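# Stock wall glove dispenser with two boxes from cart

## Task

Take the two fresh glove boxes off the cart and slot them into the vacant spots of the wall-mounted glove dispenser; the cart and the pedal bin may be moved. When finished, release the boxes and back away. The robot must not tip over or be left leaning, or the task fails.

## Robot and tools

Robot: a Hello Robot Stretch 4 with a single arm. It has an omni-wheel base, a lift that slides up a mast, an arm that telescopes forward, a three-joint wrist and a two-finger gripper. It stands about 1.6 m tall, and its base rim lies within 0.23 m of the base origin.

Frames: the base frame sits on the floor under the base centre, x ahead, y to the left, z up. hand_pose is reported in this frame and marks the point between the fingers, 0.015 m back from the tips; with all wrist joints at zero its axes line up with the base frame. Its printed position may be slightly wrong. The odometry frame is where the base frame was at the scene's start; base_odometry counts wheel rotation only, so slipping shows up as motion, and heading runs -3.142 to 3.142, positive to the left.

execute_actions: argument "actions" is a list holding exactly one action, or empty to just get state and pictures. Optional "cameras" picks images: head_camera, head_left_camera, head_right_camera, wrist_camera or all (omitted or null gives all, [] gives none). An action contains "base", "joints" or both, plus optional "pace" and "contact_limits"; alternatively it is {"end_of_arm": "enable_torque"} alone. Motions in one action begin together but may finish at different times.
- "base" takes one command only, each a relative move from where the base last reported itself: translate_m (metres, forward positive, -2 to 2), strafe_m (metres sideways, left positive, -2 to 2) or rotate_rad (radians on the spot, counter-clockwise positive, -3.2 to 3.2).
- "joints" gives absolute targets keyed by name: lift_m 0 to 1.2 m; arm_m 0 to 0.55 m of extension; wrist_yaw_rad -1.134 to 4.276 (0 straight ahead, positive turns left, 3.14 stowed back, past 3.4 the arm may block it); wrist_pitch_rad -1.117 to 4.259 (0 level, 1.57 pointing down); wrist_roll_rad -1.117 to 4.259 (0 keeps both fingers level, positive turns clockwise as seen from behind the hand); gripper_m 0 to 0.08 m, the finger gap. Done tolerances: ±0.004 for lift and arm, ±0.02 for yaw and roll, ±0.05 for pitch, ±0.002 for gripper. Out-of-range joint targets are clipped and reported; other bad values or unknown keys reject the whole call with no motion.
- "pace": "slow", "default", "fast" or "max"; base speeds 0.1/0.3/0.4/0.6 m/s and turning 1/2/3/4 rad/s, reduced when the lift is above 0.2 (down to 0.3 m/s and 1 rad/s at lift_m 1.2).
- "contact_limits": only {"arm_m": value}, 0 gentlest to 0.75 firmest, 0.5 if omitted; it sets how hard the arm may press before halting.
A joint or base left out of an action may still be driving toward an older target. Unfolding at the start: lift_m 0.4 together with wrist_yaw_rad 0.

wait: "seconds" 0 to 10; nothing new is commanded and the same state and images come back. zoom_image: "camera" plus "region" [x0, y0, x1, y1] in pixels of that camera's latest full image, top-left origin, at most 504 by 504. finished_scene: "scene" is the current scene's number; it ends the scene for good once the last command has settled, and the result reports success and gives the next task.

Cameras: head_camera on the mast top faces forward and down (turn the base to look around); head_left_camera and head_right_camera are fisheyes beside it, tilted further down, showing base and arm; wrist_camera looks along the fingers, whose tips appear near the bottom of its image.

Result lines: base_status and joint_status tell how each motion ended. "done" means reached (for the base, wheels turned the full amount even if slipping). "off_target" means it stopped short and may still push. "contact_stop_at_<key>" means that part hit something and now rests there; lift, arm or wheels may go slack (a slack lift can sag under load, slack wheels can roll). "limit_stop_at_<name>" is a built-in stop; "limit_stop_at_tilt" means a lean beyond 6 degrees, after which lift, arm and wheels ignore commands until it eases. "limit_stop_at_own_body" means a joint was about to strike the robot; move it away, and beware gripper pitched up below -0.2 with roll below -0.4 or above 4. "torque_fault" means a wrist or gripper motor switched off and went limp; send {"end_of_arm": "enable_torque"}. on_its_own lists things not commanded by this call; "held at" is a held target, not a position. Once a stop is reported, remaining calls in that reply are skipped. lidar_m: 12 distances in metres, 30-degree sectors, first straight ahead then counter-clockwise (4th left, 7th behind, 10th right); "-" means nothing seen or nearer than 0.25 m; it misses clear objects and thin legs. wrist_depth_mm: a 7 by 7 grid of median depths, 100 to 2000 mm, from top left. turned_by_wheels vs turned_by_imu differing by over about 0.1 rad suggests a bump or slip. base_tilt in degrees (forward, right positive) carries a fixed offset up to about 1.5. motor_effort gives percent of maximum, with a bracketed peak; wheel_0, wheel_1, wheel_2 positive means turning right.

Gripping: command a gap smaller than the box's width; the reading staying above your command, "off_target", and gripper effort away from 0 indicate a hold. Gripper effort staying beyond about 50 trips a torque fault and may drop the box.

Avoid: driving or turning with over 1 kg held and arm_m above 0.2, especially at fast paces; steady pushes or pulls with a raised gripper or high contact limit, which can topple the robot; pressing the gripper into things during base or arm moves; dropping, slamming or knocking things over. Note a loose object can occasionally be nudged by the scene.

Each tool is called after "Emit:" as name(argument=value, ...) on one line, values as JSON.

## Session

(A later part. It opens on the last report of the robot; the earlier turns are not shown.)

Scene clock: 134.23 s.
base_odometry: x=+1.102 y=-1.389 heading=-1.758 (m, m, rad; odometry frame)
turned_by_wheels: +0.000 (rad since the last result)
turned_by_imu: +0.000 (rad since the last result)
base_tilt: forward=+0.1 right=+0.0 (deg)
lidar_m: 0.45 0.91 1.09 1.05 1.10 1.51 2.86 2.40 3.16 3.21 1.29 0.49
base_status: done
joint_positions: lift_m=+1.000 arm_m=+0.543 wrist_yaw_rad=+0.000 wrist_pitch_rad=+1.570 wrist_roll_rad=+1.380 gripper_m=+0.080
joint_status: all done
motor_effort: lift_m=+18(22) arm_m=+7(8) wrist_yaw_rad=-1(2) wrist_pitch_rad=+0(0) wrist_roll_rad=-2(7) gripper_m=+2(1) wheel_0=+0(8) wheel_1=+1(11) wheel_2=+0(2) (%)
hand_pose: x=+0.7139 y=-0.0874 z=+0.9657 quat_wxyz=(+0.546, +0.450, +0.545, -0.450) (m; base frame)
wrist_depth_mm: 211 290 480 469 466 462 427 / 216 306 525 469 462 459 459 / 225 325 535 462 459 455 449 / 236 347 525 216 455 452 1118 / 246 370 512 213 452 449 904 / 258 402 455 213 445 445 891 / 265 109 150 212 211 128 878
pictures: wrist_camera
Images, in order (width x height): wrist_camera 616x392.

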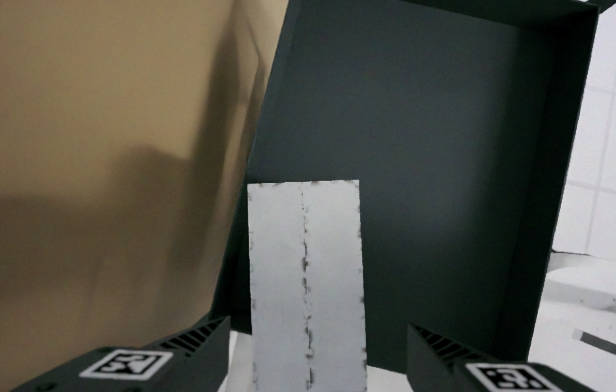

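Emit:
execute_actions(actions=[{"base":{"strafe_m":-0.008},"joints":{"arm_m":0.549,"wrist_roll_rad":1.35,"lift_m":0.927}}], cameras=["wrist_camera"])

Emit:
execute_actions(actions=[{"joints":{"gripper_m":0.045}}], cameras=[])

Emit:
execute_actions(actions=[{"joints":{"lift_m":1.0}}], cameras=["wrist_camera"])

Emit:
execute_actions(actions=[{"base":{"translate_m":-1.72},"joints":{"arm_m":0.2,"lift_m":1.03,"wrist_roll_rad":1.63}}], cameras=[])

Emit:
execute_actions(actions=[{"base":{"rotate_rad":1.6}}], cameras=[])

Emit:
execute_actions(actions=[{"base":{"translate_m":0.32},"joints":{"arm_m":0.36,"wrist_pitch_rad":1.52}}], cameras=["wrist_camera","head_right_camera"])

Scene clock: 150.87 s.
base_odometry: x=+1.094 y=-1.388 heading=-1.758 (m, m, rad; odometry frame)
turned_by_wheels: +0.000 (rad since the last result)
turned_by_imu: +0.000 (rad since the last result)
base_tilt: forward=+0.2 right=+0.0 (deg)
lidar_m: 0.45 0.92 1.13 1.06 1.09 1.53 2.87 2.38 3.14 3.22 1.29 0.48
base_status: done
joint_positions: lift_m=+0.927 arm_m=+0.548 wrist_yaw_rad=+0.000 wrist_pitch_rad=+1.570 wrist_roll_rad=+1.350 gripper_m=+0.080
joint_status: all done
motor_effort: lift_m=+18(19) arm_m=+7(7) wrist_yaw_rad=+1(0) wrist_pitch_rad=+0(0) wrist_roll_rad=-3(5) gripper_m=+0(2) wheel_0=+1(9) wheel_1=-2(11) wheel_2=+0(1) (%)
hand_pose: x=+0.7188 y=-0.0874 z=+0.8927 quat_wxyz=(+0.552, +0.442, +0.552, -0.442) (m; base frame)
wrist_depth_mm: 201 273 442 392 394 389 382 / 207 293 473 389 387 384 384 / 216 314 469 384 384 382 379 / 228 336 462 143 382 375 377 / 239 359 324 142 377 377 373 / 254 394 150 141 375 370 353 / 262 109 140 140 139 128 340
pictures: wrist_camera
Images, in order (width x height): wrist_camera 616x392.

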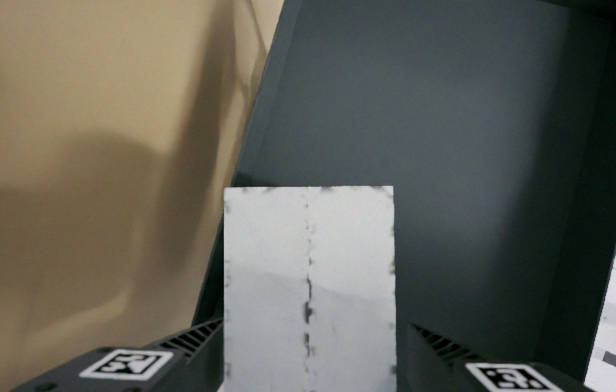

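Scene clock: 151.83 s.
base_odometry: x=+1.094 y=-1.388 heading=-1.758 (m, m, rad; odometry frame)
turned_by_wheels: +0.000 (rad since the last result)
turned_by_imu: +0.000 (rad since the last result)
base_tilt: forward=-0.1 right=+0.1 (deg)
lidar_m: 0.46 0.91 1.13 1.05 1.11 1.52 2.89 2.36 3.15 3.23 1.26 0.47
base_status: not commanded
joint_positions: lift_m=+0.927 arm_m=+0.548 wrist_yaw_rad=+0.000 wrist_pitch_rad=+1.570 wrist_roll_rad=+1.350 gripper_m=+0.062
joint_status: gripper_m off_target (ended at +0.062, target +0.045)
on_its_own: gripper_m is held at +0.057, not at your +0.045, by its contact guard: the fingers met something
motor_effort: lift_m=+18(18) arm_m=+6(7) wrist_yaw_rad=-1(0) wrist_pitch_rad=+1(1) wrist_roll_rad=-2(2) gripper_m=-34(30) wheel_0=+1(1) wheel_1=-2(2) wheel_2=+0(0) (%)
hand_pose: x=+0.7190 y=-0.0874 z=+0.8927 quat_wxyz=(+0.552, +0.442, +0.552, -0.442) (m; base frame)
wrist_depth_mm: 200 273 442 392 392 387 387 / 207 293 466 389 387 389 379 / 216 314 466 389 382 379 377 / 229 336 469 143 382 375 379 / 237 359 322 142 142 375 373 / 251 392 312 141 140 375 351 / 267 111 135 139 139 373 340
pictures: none
No camera images: the call's "cameras" was empty. Leave "cameras" out to get every camera's image.

Scene clock: 153.10 s.
base_odometry: x=+1.094 y=-1.388 heading=-1.758 (m, m, rad; odometry frame)
turned_by_wheels: +0.000 (rad since the last result)
turned_by_imu: +0.000 (rad since the last result)
base_tilt: forward=+0.2 right=+0.0 (deg)
lidar_m: 0.46 0.89 1.12 1.05 1.11 1.51 2.88 2.37 3.16 3.23 1.28 0.48
base_status: not commanded
joint_positions: lift_m=+1.000 arm_m=+0.548 wrist_yaw_rad=+0.000 wrist_pitch_rad=+1.570 wrist_roll_rad=+1.350 gripper_m=+0.062
joint_status: all done
on_its_own: gripper_m is held at +0.057, not at your +0.045, by its contact guard: the fingers met something
motor_effort: lift_m=+25(27) arm_m=+6(6) wrist_yaw_rad=-1(2) wrist_pitch_rad=-1(2) wrist_roll_rad=-3(3) gripper_m=-32(32) wheel_0=+1(1) wheel_1=-2(2) wheel_2=+0(1) (%)
hand_pose: x=+0.7189 y=-0.0874 z=+0.9652 quat_wxyz=(+0.552, +0.442, +0.552, -0.442) (m; base frame)
wrist_depth_mm: 202 276 445 469 462 459 427 / 207 293 496 462 462 455 452 / 218 314 530 459 459 455 449 / 229 338 492 143 452 452 439 / 241 362 508 142 142 449 904 / 255 392 373 141 141 442 891 / 268 112 135 140 139 392 878
pictures: wrist_camera
Images, in order (width x height): wrist_camera 616x392.

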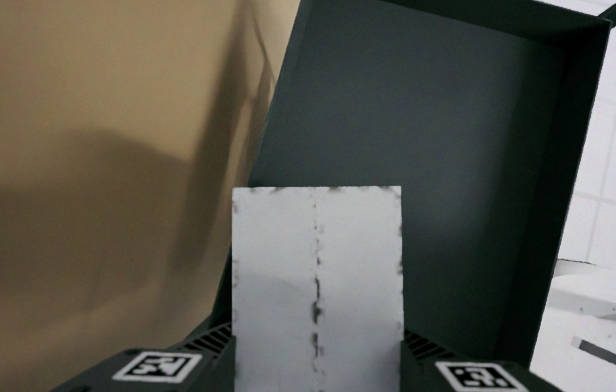

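Scene clock: 160.30 s.
base_odometry: x=+1.415 y=+0.302 heading=-1.759 (m, m, rad; odometry frame)
turned_by_wheels: +0.000 (rad since the last result)
turned_by_imu: +0.000 (rad since the last result)
base_tilt: forward=+0.1 right=+0.0 (deg)
lidar_m: 0.32 1.52 1.00 0.93 1.09 1.17 1.11 1.13 0.97 1.97 3.36 0.34
base_status: done
joint_positions: lift_m=+1.030 arm_m=+0.201 wrist_yaw_rad=+0.000 wrist_pitch_rad=+1.570 wrist_roll_rad=+1.630 gripper_m=+0.062
joint_status: all done
on_its_own: gripper_m is held at +0.057, not at your +0.045, by its contact guard: the fingers met something
motor_effort: lift_m=+24(26) arm_m=-6(8) wrist_yaw_rad=+0(2) wrist_pitch_rad=-1(2) wrist_roll_rad=-1(7) gripper_m=-34(33) wheel_0=-1(5) wheel_1=-3(10) wheel_2=+0(10) (%)
hand_pose: x=+0.3722 y=-0.0874 z=+0.9952 quat_wxyz=(+0.485, +0.515, +0.485, -0.514) (m; base frame)
wrist_depth_mm: 1229 1205 1205 1205 1160 1160 1160 / 1229 1229 1205 1205 1182 1182 1160 / 1182 1182 1160 1160 1182 1138 1160 / 1205 1182 1182 144 946 1138 1138 / 1160 1205 1205 142 142 931 1025 / 1205 1182 1160 141 141 931 1118 / 1160 112 135 140 139 931 1098
pictures: none
No camera images: the call's "cameras" was empty. Leave "cameras" out to get every camera's image.

Scene clock: 162.63 s.
base_odometry: x=+1.416 y=+0.302 heading=-0.159 (m, m, rad; odometry frame)
turned_by_wheels: +1.599 (rad since the last result)
turned_by_imu: +1.566 (rad since the last result)
base_tilt: forward=+0.1 right=+0.1 (deg)
lidar_m: 0.33 1.11 1.11 1.11 1.14 0.97 2.28 3.38 2.69 2.17 1.50 0.34
base_status: done
joint_positions: lift_m=+1.030 arm_m=+0.201 wrist_yaw_rad=+0.000 wrist_pitch_rad=+1.569 wrist_roll_rad=+1.630 gripper_m=+0.062
joint_status: not commanded
on_its_own: gripper_m is held at +0.057, not at your +0.045, by its contact guard: the fingers met something
motor_effort: lift_m=+25(24) arm_m=-6(6) wrist_yaw_rad=-1(0) wrist_pitch_rad=+1(1) wrist_roll_rad=-1(3) gripper_m=-33(33) wheel_0=-3(9) wheel_1=-5(9) wheel_2=-2(8) (%)
hand_pose: x=+0.3723 y=-0.0874 z=+0.9952 quat_wxyz=(+0.485, +0.515, +0.485, -0.514) (m; base frame)
wrist_depth_mm: 931 1182 1205 1205 1182 1205 1182 / 946 1205 1205 1205 1160 1182 1160 / 946 1182 1205 1160 1160 1182 1138 / 931 1182 1160 144 976 1138 1138 / 931 1182 1182 143 143 931 1025 / 946 1160 1160 142 141 931 1138 / 917 111 135 140 139 931 1098
pictures: none
No camera images: the call's "cameras" was empty. Leave "cameras" out to get every camera's image.

Scene clock: 165.17 s.
base_odometry: x=+1.731 y=+0.251 heading=-0.159 (m, m, rad; odometry frame)
turned_by_wheels: +0.001 (rad since the last result)
turned_by_imu: +0.000 (rad since the last result)
base_tilt: forward=+0.0 right=+0.0 (deg)
lidar_m: 0.49 0.76 1.05 1.08 1.19 1.28 2.31 3.65 2.26 2.24 1.05 0.52
base_status: done
joint_positions: lift_m=+1.030 arm_m=+0.359 wrist_yaw_rad=+0.000 wrist_pitch_rad=+1.520 wrist_roll_rad=+1.630 gripper_m=+0.062
joint_status: all done
on_its_own: gripper_m is held at +0.057, not at your +0.045, by its contact guard: the fingers met something
motor_effort: lift_m=+24(24) arm_m=+6(6) wrist_yaw_rad=-1(0) wrist_pitch_rad=-1(9) wrist_roll_rad=-2(1) gripper_m=-33(33) wheel_0=+2(4) wheel_1=+4(8) wheel_2=+1(11) (%)
hand_pose: x=+0.5407 y=-0.0874 z=+0.9955 quat_wxyz=(+0.497, +0.527, +0.473, -0.501) (m; base frame)
wrist_depth_mm: 265 384 699 1182 1205 1160 1160 / 264 384 500 1182 1160 1138 1138 / 265 382 427 1160 1160 1118 1118 / 265 384 436 144 1138 1138 917 / 263 377 508 142 142 904 891 / 263 375 452 141 141 946 891 / 260 112 135 139 139 1118 1078
pictures: head_right_camera, wrist_camera
Images, in order (width x height): head_right_camera 420x672, wrist_camera 616x392.

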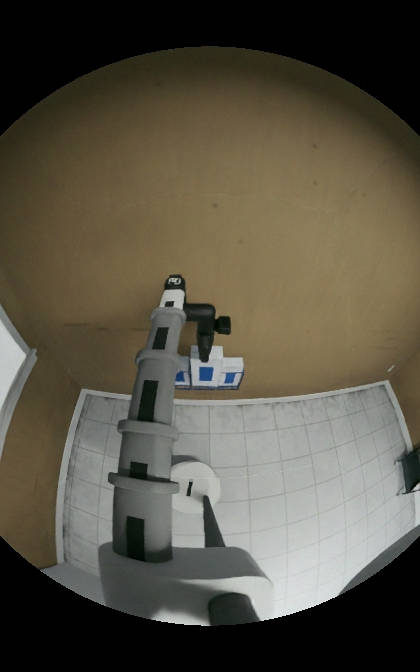

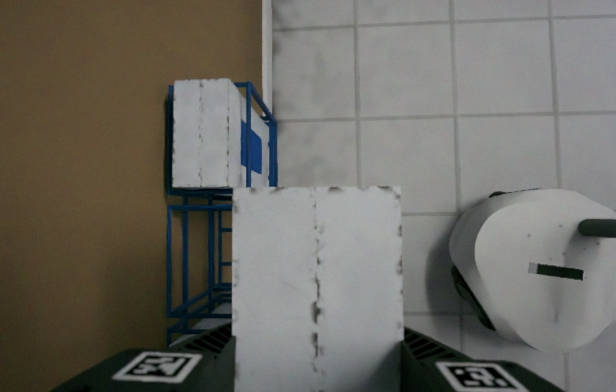

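Emit:
execute_actions(actions=[{"base":{"strafe_m":0.005},"joints":{"arm_m":0.49,"lift_m":0.98,"wrist_pitch_rad":1.51},"contact_limits":{"arm_m":0.15},"pace":"slow"}], cameras=["wrist_camera"])

Emit:
execute_actions(actions=[{"joints":{"lift_m":0.925},"pace":"slow"}], cameras=["head_right_camera"])

Emit:
zoom_image(camera="head_right_camera", region=[140,300,280,410])

Scene clock: 177.20 s.
base_odometry: x=+1.732 y=+0.256 heading=-0.159 (m, m, rad; odometry frame)
turned_by_wheels: +0.000 (rad since the last result)
turned_by_imu: +0.000 (rad since the last result)
base_tilt: forward=+0.0 right=+0.1 (deg)
lidar_m: 0.59 0.76 1.04 1.07 1.16 1.27 2.26 3.69 2.26 2.22 1.03 0.65
base_status: done
joint_positions: lift_m=+0.980 arm_m=+0.489 wrist_yaw_rad=+0.000 wrist_pitch_rad=+1.511 wrist_roll_rad=+1.630 gripper_m=+0.062
joint_status: all done
on_its_own: gripper_m is held at +0.057, not at your +0.045, by its contact guard: the fingers met something
motor_effort: lift_m=+20(24) arm_m=+6(7) wrist_yaw_rad=+0(1) wrist_pitch_rad=-3(7) wrist_roll_rad=-1(0) gripper_m=-34(31) wheel_0=-4(7) wheel_1=+6(9) wheel_2=+0(0) (%)
contact_limits: arm_m 0.15
hand_pose: x=+0.6725 y=-0.0874 z=+0.9460 quat_wxyz=(+0.499, +0.530, +0.470, -0.499) (m; base frame)
wrist_depth_mm: 109 143 253 741 1118 1078 1078 / 109 143 249 366 1118 1098 1078 / 108 142 249 364 1098 1098 1060 / 108 142 204 144 1078 1078 991 / 107 141 187 142 142 1078 831 / 107 140 185 141 141 1042 842 / 106 112 135 140 139 1060 1042
pictures: wrist_camera
Images, in order (width x height): wrist_camera 616x392.

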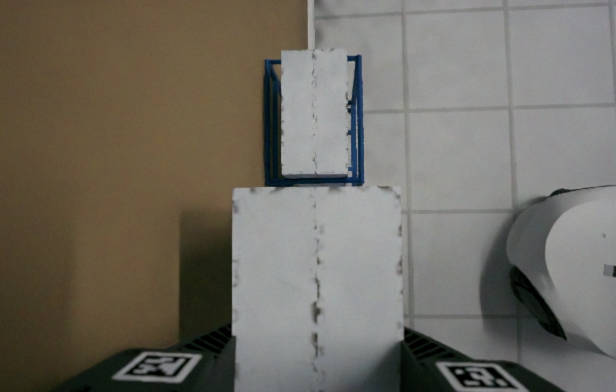

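Scene clock: 178.53 s.
base_odometry: x=+1.732 y=+0.256 heading=-0.159 (m, m, rad; odometry frame)
turned_by_wheels: +0.000 (rad since the last result)
turned_by_imu: +0.000 (rad since the last result)
base_tilt: forward=+0.0 right=+0.1 (deg)
lidar_m: 0.62 0.76 1.07 1.09 1.18 1.27 2.25 3.68 2.25 2.19 1.03 0.66
base_status: not commanded
joint_positions: lift_m=+0.925 arm_m=+0.489 wrist_yaw_rad=+0.000 wrist_pitch_rad=+1.511 wrist_roll_rad=+1.630 gripper_m=+0.062
joint_status: all done
on_its_own: gripper_m is held at +0.057, not at your +0.045, by its contact guard: the fingers met something
motor_effort: lift_m=+20(20) arm_m=+6(7) wrist_yaw_rad=-1(1) wrist_pitch_rad=-3(3) wrist_roll_rad=-1(2) gripper_m=-32(32) wheel_0=-5(5) wheel_1=+6(6) wheel_2=+0(0) (%)
hand_pose: x=+0.6725 y=-0.0874 z=+0.8910 quat_wxyz=(+0.499, +0.530, +0.470, -0.499) (m; base frame)
wrist_depth_mm: 109 143 253 315 1025 1042 1042 / 109 143 250 309 1060 1060 1025 / 108 142 250 306 1042 1025 1008 / 108 141 204 143 1042 1025 1008 / 108 141 187 142 142 1042 788 / 107 140 185 141 141 1008 809 / 106 112 135 140 139 991 976
pictures: head_right_camera
Images, in order (width x height): head_right_camera 420x672.

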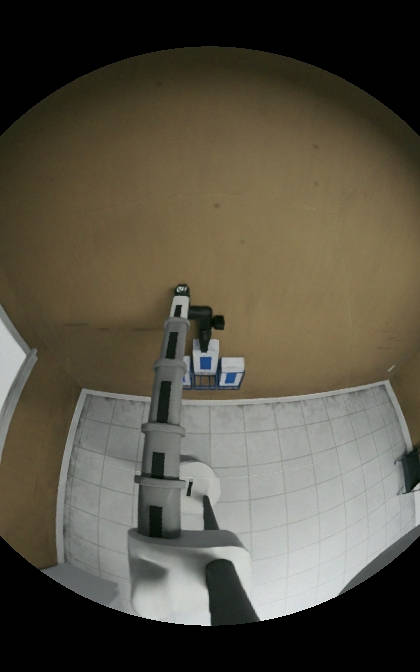

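Region (140, 300, 280, 410) of head_right_camera's 420x672 image, scaled by 3.600, with more detail than that image has; it fills the top 396 rows of this view, and the rest is white.

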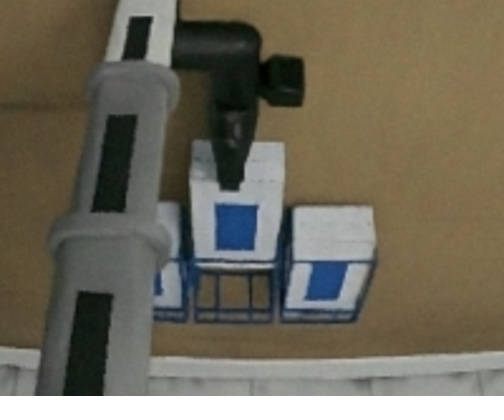

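Emit:
execute_actions(actions=[{"joints":{"lift_m":0.77},"pace":"slow"}], cameras=[])

Emit:
execute_actions(actions=[{"joints":{"gripper_m":0.071}}], cameras=[])

Emit:
execute_actions(actions=[{"joints":{"lift_m":0.83}}], cameras=["wrist_camera"])

Emit:
execute_actions(actions=[{"base":{"translate_m":-0.35},"joints":{"arm_m":0},"pace":"fast"}], cameras=["head_camera"])

Scene clock: 191.63 s.
base_odometry: x=+1.732 y=+0.256 heading=-0.159 (m, m, rad; odometry frame)
turned_by_wheels: +0.000 (rad since the last result)
turned_by_imu: +0.000 (rad since the last result)
base_tilt: forward=+0.1 right=+0.1 (deg)
lidar_m: 0.61 0.76 1.04 1.10 1.19 1.27 2.28 3.66 2.28 2.21 1.03 0.64
base_status: not commanded
joint_positions: lift_m=+0.770 arm_m=+0.489 wrist_yaw_rad=+0.000 wrist_pitch_rad=+1.511 wrist_roll_rad=+1.630 gripper_m=+0.062
joint_status: all done
on_its_own: gripper_m is held at +0.057, not at your +0.045, by its contact guard: the fingers met something
motor_effort: lift_m=+20(20) arm_m=+7(6) wrist_yaw_rad=-1(1) wrist_pitch_rad=-3(3) wrist_roll_rad=+0(2) gripper_m=-32(32) wheel_0=-5(4) wheel_1=+6(6) wheel_2=+0(0) (%)
hand_pose: x=+0.6725 y=-0.0874 z=+0.7360 quat_wxyz=(+0.499, +0.530, +0.470, -0.499) (m; base frame)
wrist_depth_mm: 108 143 155 151 891 891 854 / 109 142 153 150 904 878 878 / 109 142 191 187 878 878 866 / 108 141 189 143 345 866 842 / 108 141 186 142 142 866 788 / 107 139 184 141 141 854 788 / 107 112 134 140 139 854 831
pictures: none
No camera images: the call's "cameras" was empty. Leave "cameras" out to get every camera's image.

Scene clock: 192.37 s.
base_odometry: x=+1.732 y=+0.256 heading=-0.159 (m, m, rad; odometry frame)
turned_by_wheels: +0.000 (rad since the last result)
turned_by_imu: +0.000 (rad since the last result)
base_tilt: forward=+0.0 right=+0.0 (deg)
lidar_m: 0.60 0.75 1.05 1.08 1.19 1.23 2.29 3.65 2.25 2.20 1.04 0.62
base_status: not commanded
joint_positions: lift_m=+0.770 arm_m=+0.489 wrist_yaw_rad=+0.000 wrist_pitch_rad=+1.510 wrist_roll_rad=+1.630 gripper_m=+0.071
joint_status: all done
motor_effort: lift_m=+20(20) arm_m=+6(7) wrist_yaw_rad=+0(1) wrist_pitch_rad=+1(3) wrist_roll_rad=-1(1) gripper_m=+1(31) wheel_0=-4(4) wheel_1=+6(6) wheel_2=+0(0) (%)
hand_pose: x=+0.6728 y=-0.0874 z=+0.7360 quat_wxyz=(+0.500, +0.530, +0.470, -0.499) (m; base frame)
wrist_depth_mm: 108 141 157 153 904 904 866 / 108 141 155 152 891 866 866 / 108 141 191 189 891 878 854 / 107 140 190 148 878 878 854 / 107 139 185 147 182 866 788 / 106 139 182 146 179 854 778 / 106 110 134 145 144 131 831
pictures: none
No camera images: the call's "cameras" was empty. Leave "cameras" out to get every camera's image.

Scene clock: 193.53 s.
base_odometry: x=+1.732 y=+0.256 heading=-0.159 (m, m, rad; odometry frame)
turned_by_wheels: +0.000 (rad since the last result)
turned_by_imu: +0.000 (rad since the last result)
base_tilt: forward=+0.0 right=+0.1 (deg)
lidar_m: 0.61 0.75 1.06 1.09 1.15 1.26 2.26 3.68 2.25 2.23 1.05 0.65
base_status: not commanded
joint_positions: lift_m=+0.830 arm_m=+0.489 wrist_yaw_rad=+0.000 wrist_pitch_rad=+1.510 wrist_roll_rad=+1.630 gripper_m=+0.071
joint_status: all done
motor_effort: lift_m=+23(25) arm_m=+7(7) wrist_yaw_rad=-1(2) wrist_pitch_rad=+0(0) wrist_roll_rad=-2(2) gripper_m=+2(2) wheel_0=-4(4) wheel_1=+6(6) wheel_2=+0(0) (%)
hand_pose: x=+0.6728 y=-0.0874 z=+0.7958 quat_wxyz=(+0.500, +0.530, +0.470, -0.499) (m; base frame)
wrist_depth_mm: 108 141 217 215 960 946 931 / 108 141 217 213 960 931 931 / 107 140 223 213 931 917 917 / 107 141 220 211 960 931 904 / 107 139 211 208 946 917 759 / 106 138 208 206 931 917 768 / 106 110 134 204 236 131 891
pictures: wrist_camera
Images, in order (width x height): wrist_camera 616x392.

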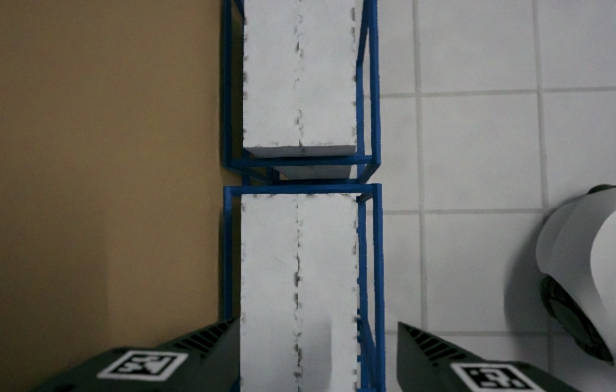

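Scene clock: 195.83 s.
base_odometry: x=+1.387 y=+0.311 heading=-0.159 (m, m, rad; odometry frame)
turned_by_wheels: +0.000 (rad since the last result)
turned_by_imu: +0.000 (rad since the last result)
base_tilt: forward=+0.0 right=+0.1 (deg)
lidar_m: 0.96 1.12 1.11 1.10 1.11 0.93 2.29 3.34 2.71 2.19 1.52 0.99
base_status: done
joint_positions: lift_m=+0.830 arm_m=+0.001 wrist_yaw_rad=+0.000 wrist_pitch_rad=+1.511 wrist_roll_rad=+1.630 gripper_m=+0.071
joint_status: all done
motor_effort: lift_m=+22(23) arm_m=-6(7) wrist_yaw_rad=+1(2) wrist_pitch_rad=-2(2) wrist_roll_rad=-3(2) gripper_m=+1(2) wheel_0=-1(8) wheel_1=-4(12) wheel_2=+0(12) (%)
hand_pose: x=+0.1848 y=-0.0874 z=+0.7958 quat_wxyz=(+0.499, +0.530, +0.470, -0.499) (m; base frame)
wrist_depth_mm: 1060 1042 991 991 991 960 904 / 1060 1042 991 960 960 960 917 / 1060 1025 1008 976 931 931 904 / 1025 1025 991 946 768 917 917 / 1025 1008 976 960 732 707 427 / 1008 1008 991 960 715 715 904 / 1008 110 134 946 723 130 891
pictures: head_camera
Images, in order (width x height): head_camera 420x560.

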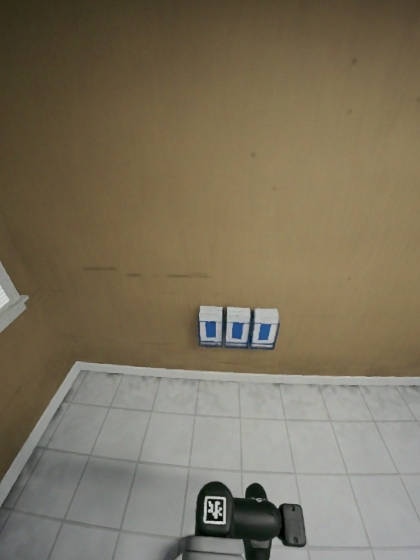

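Emit:
finished_scene(scene=2)

The scene is finished: the task was done.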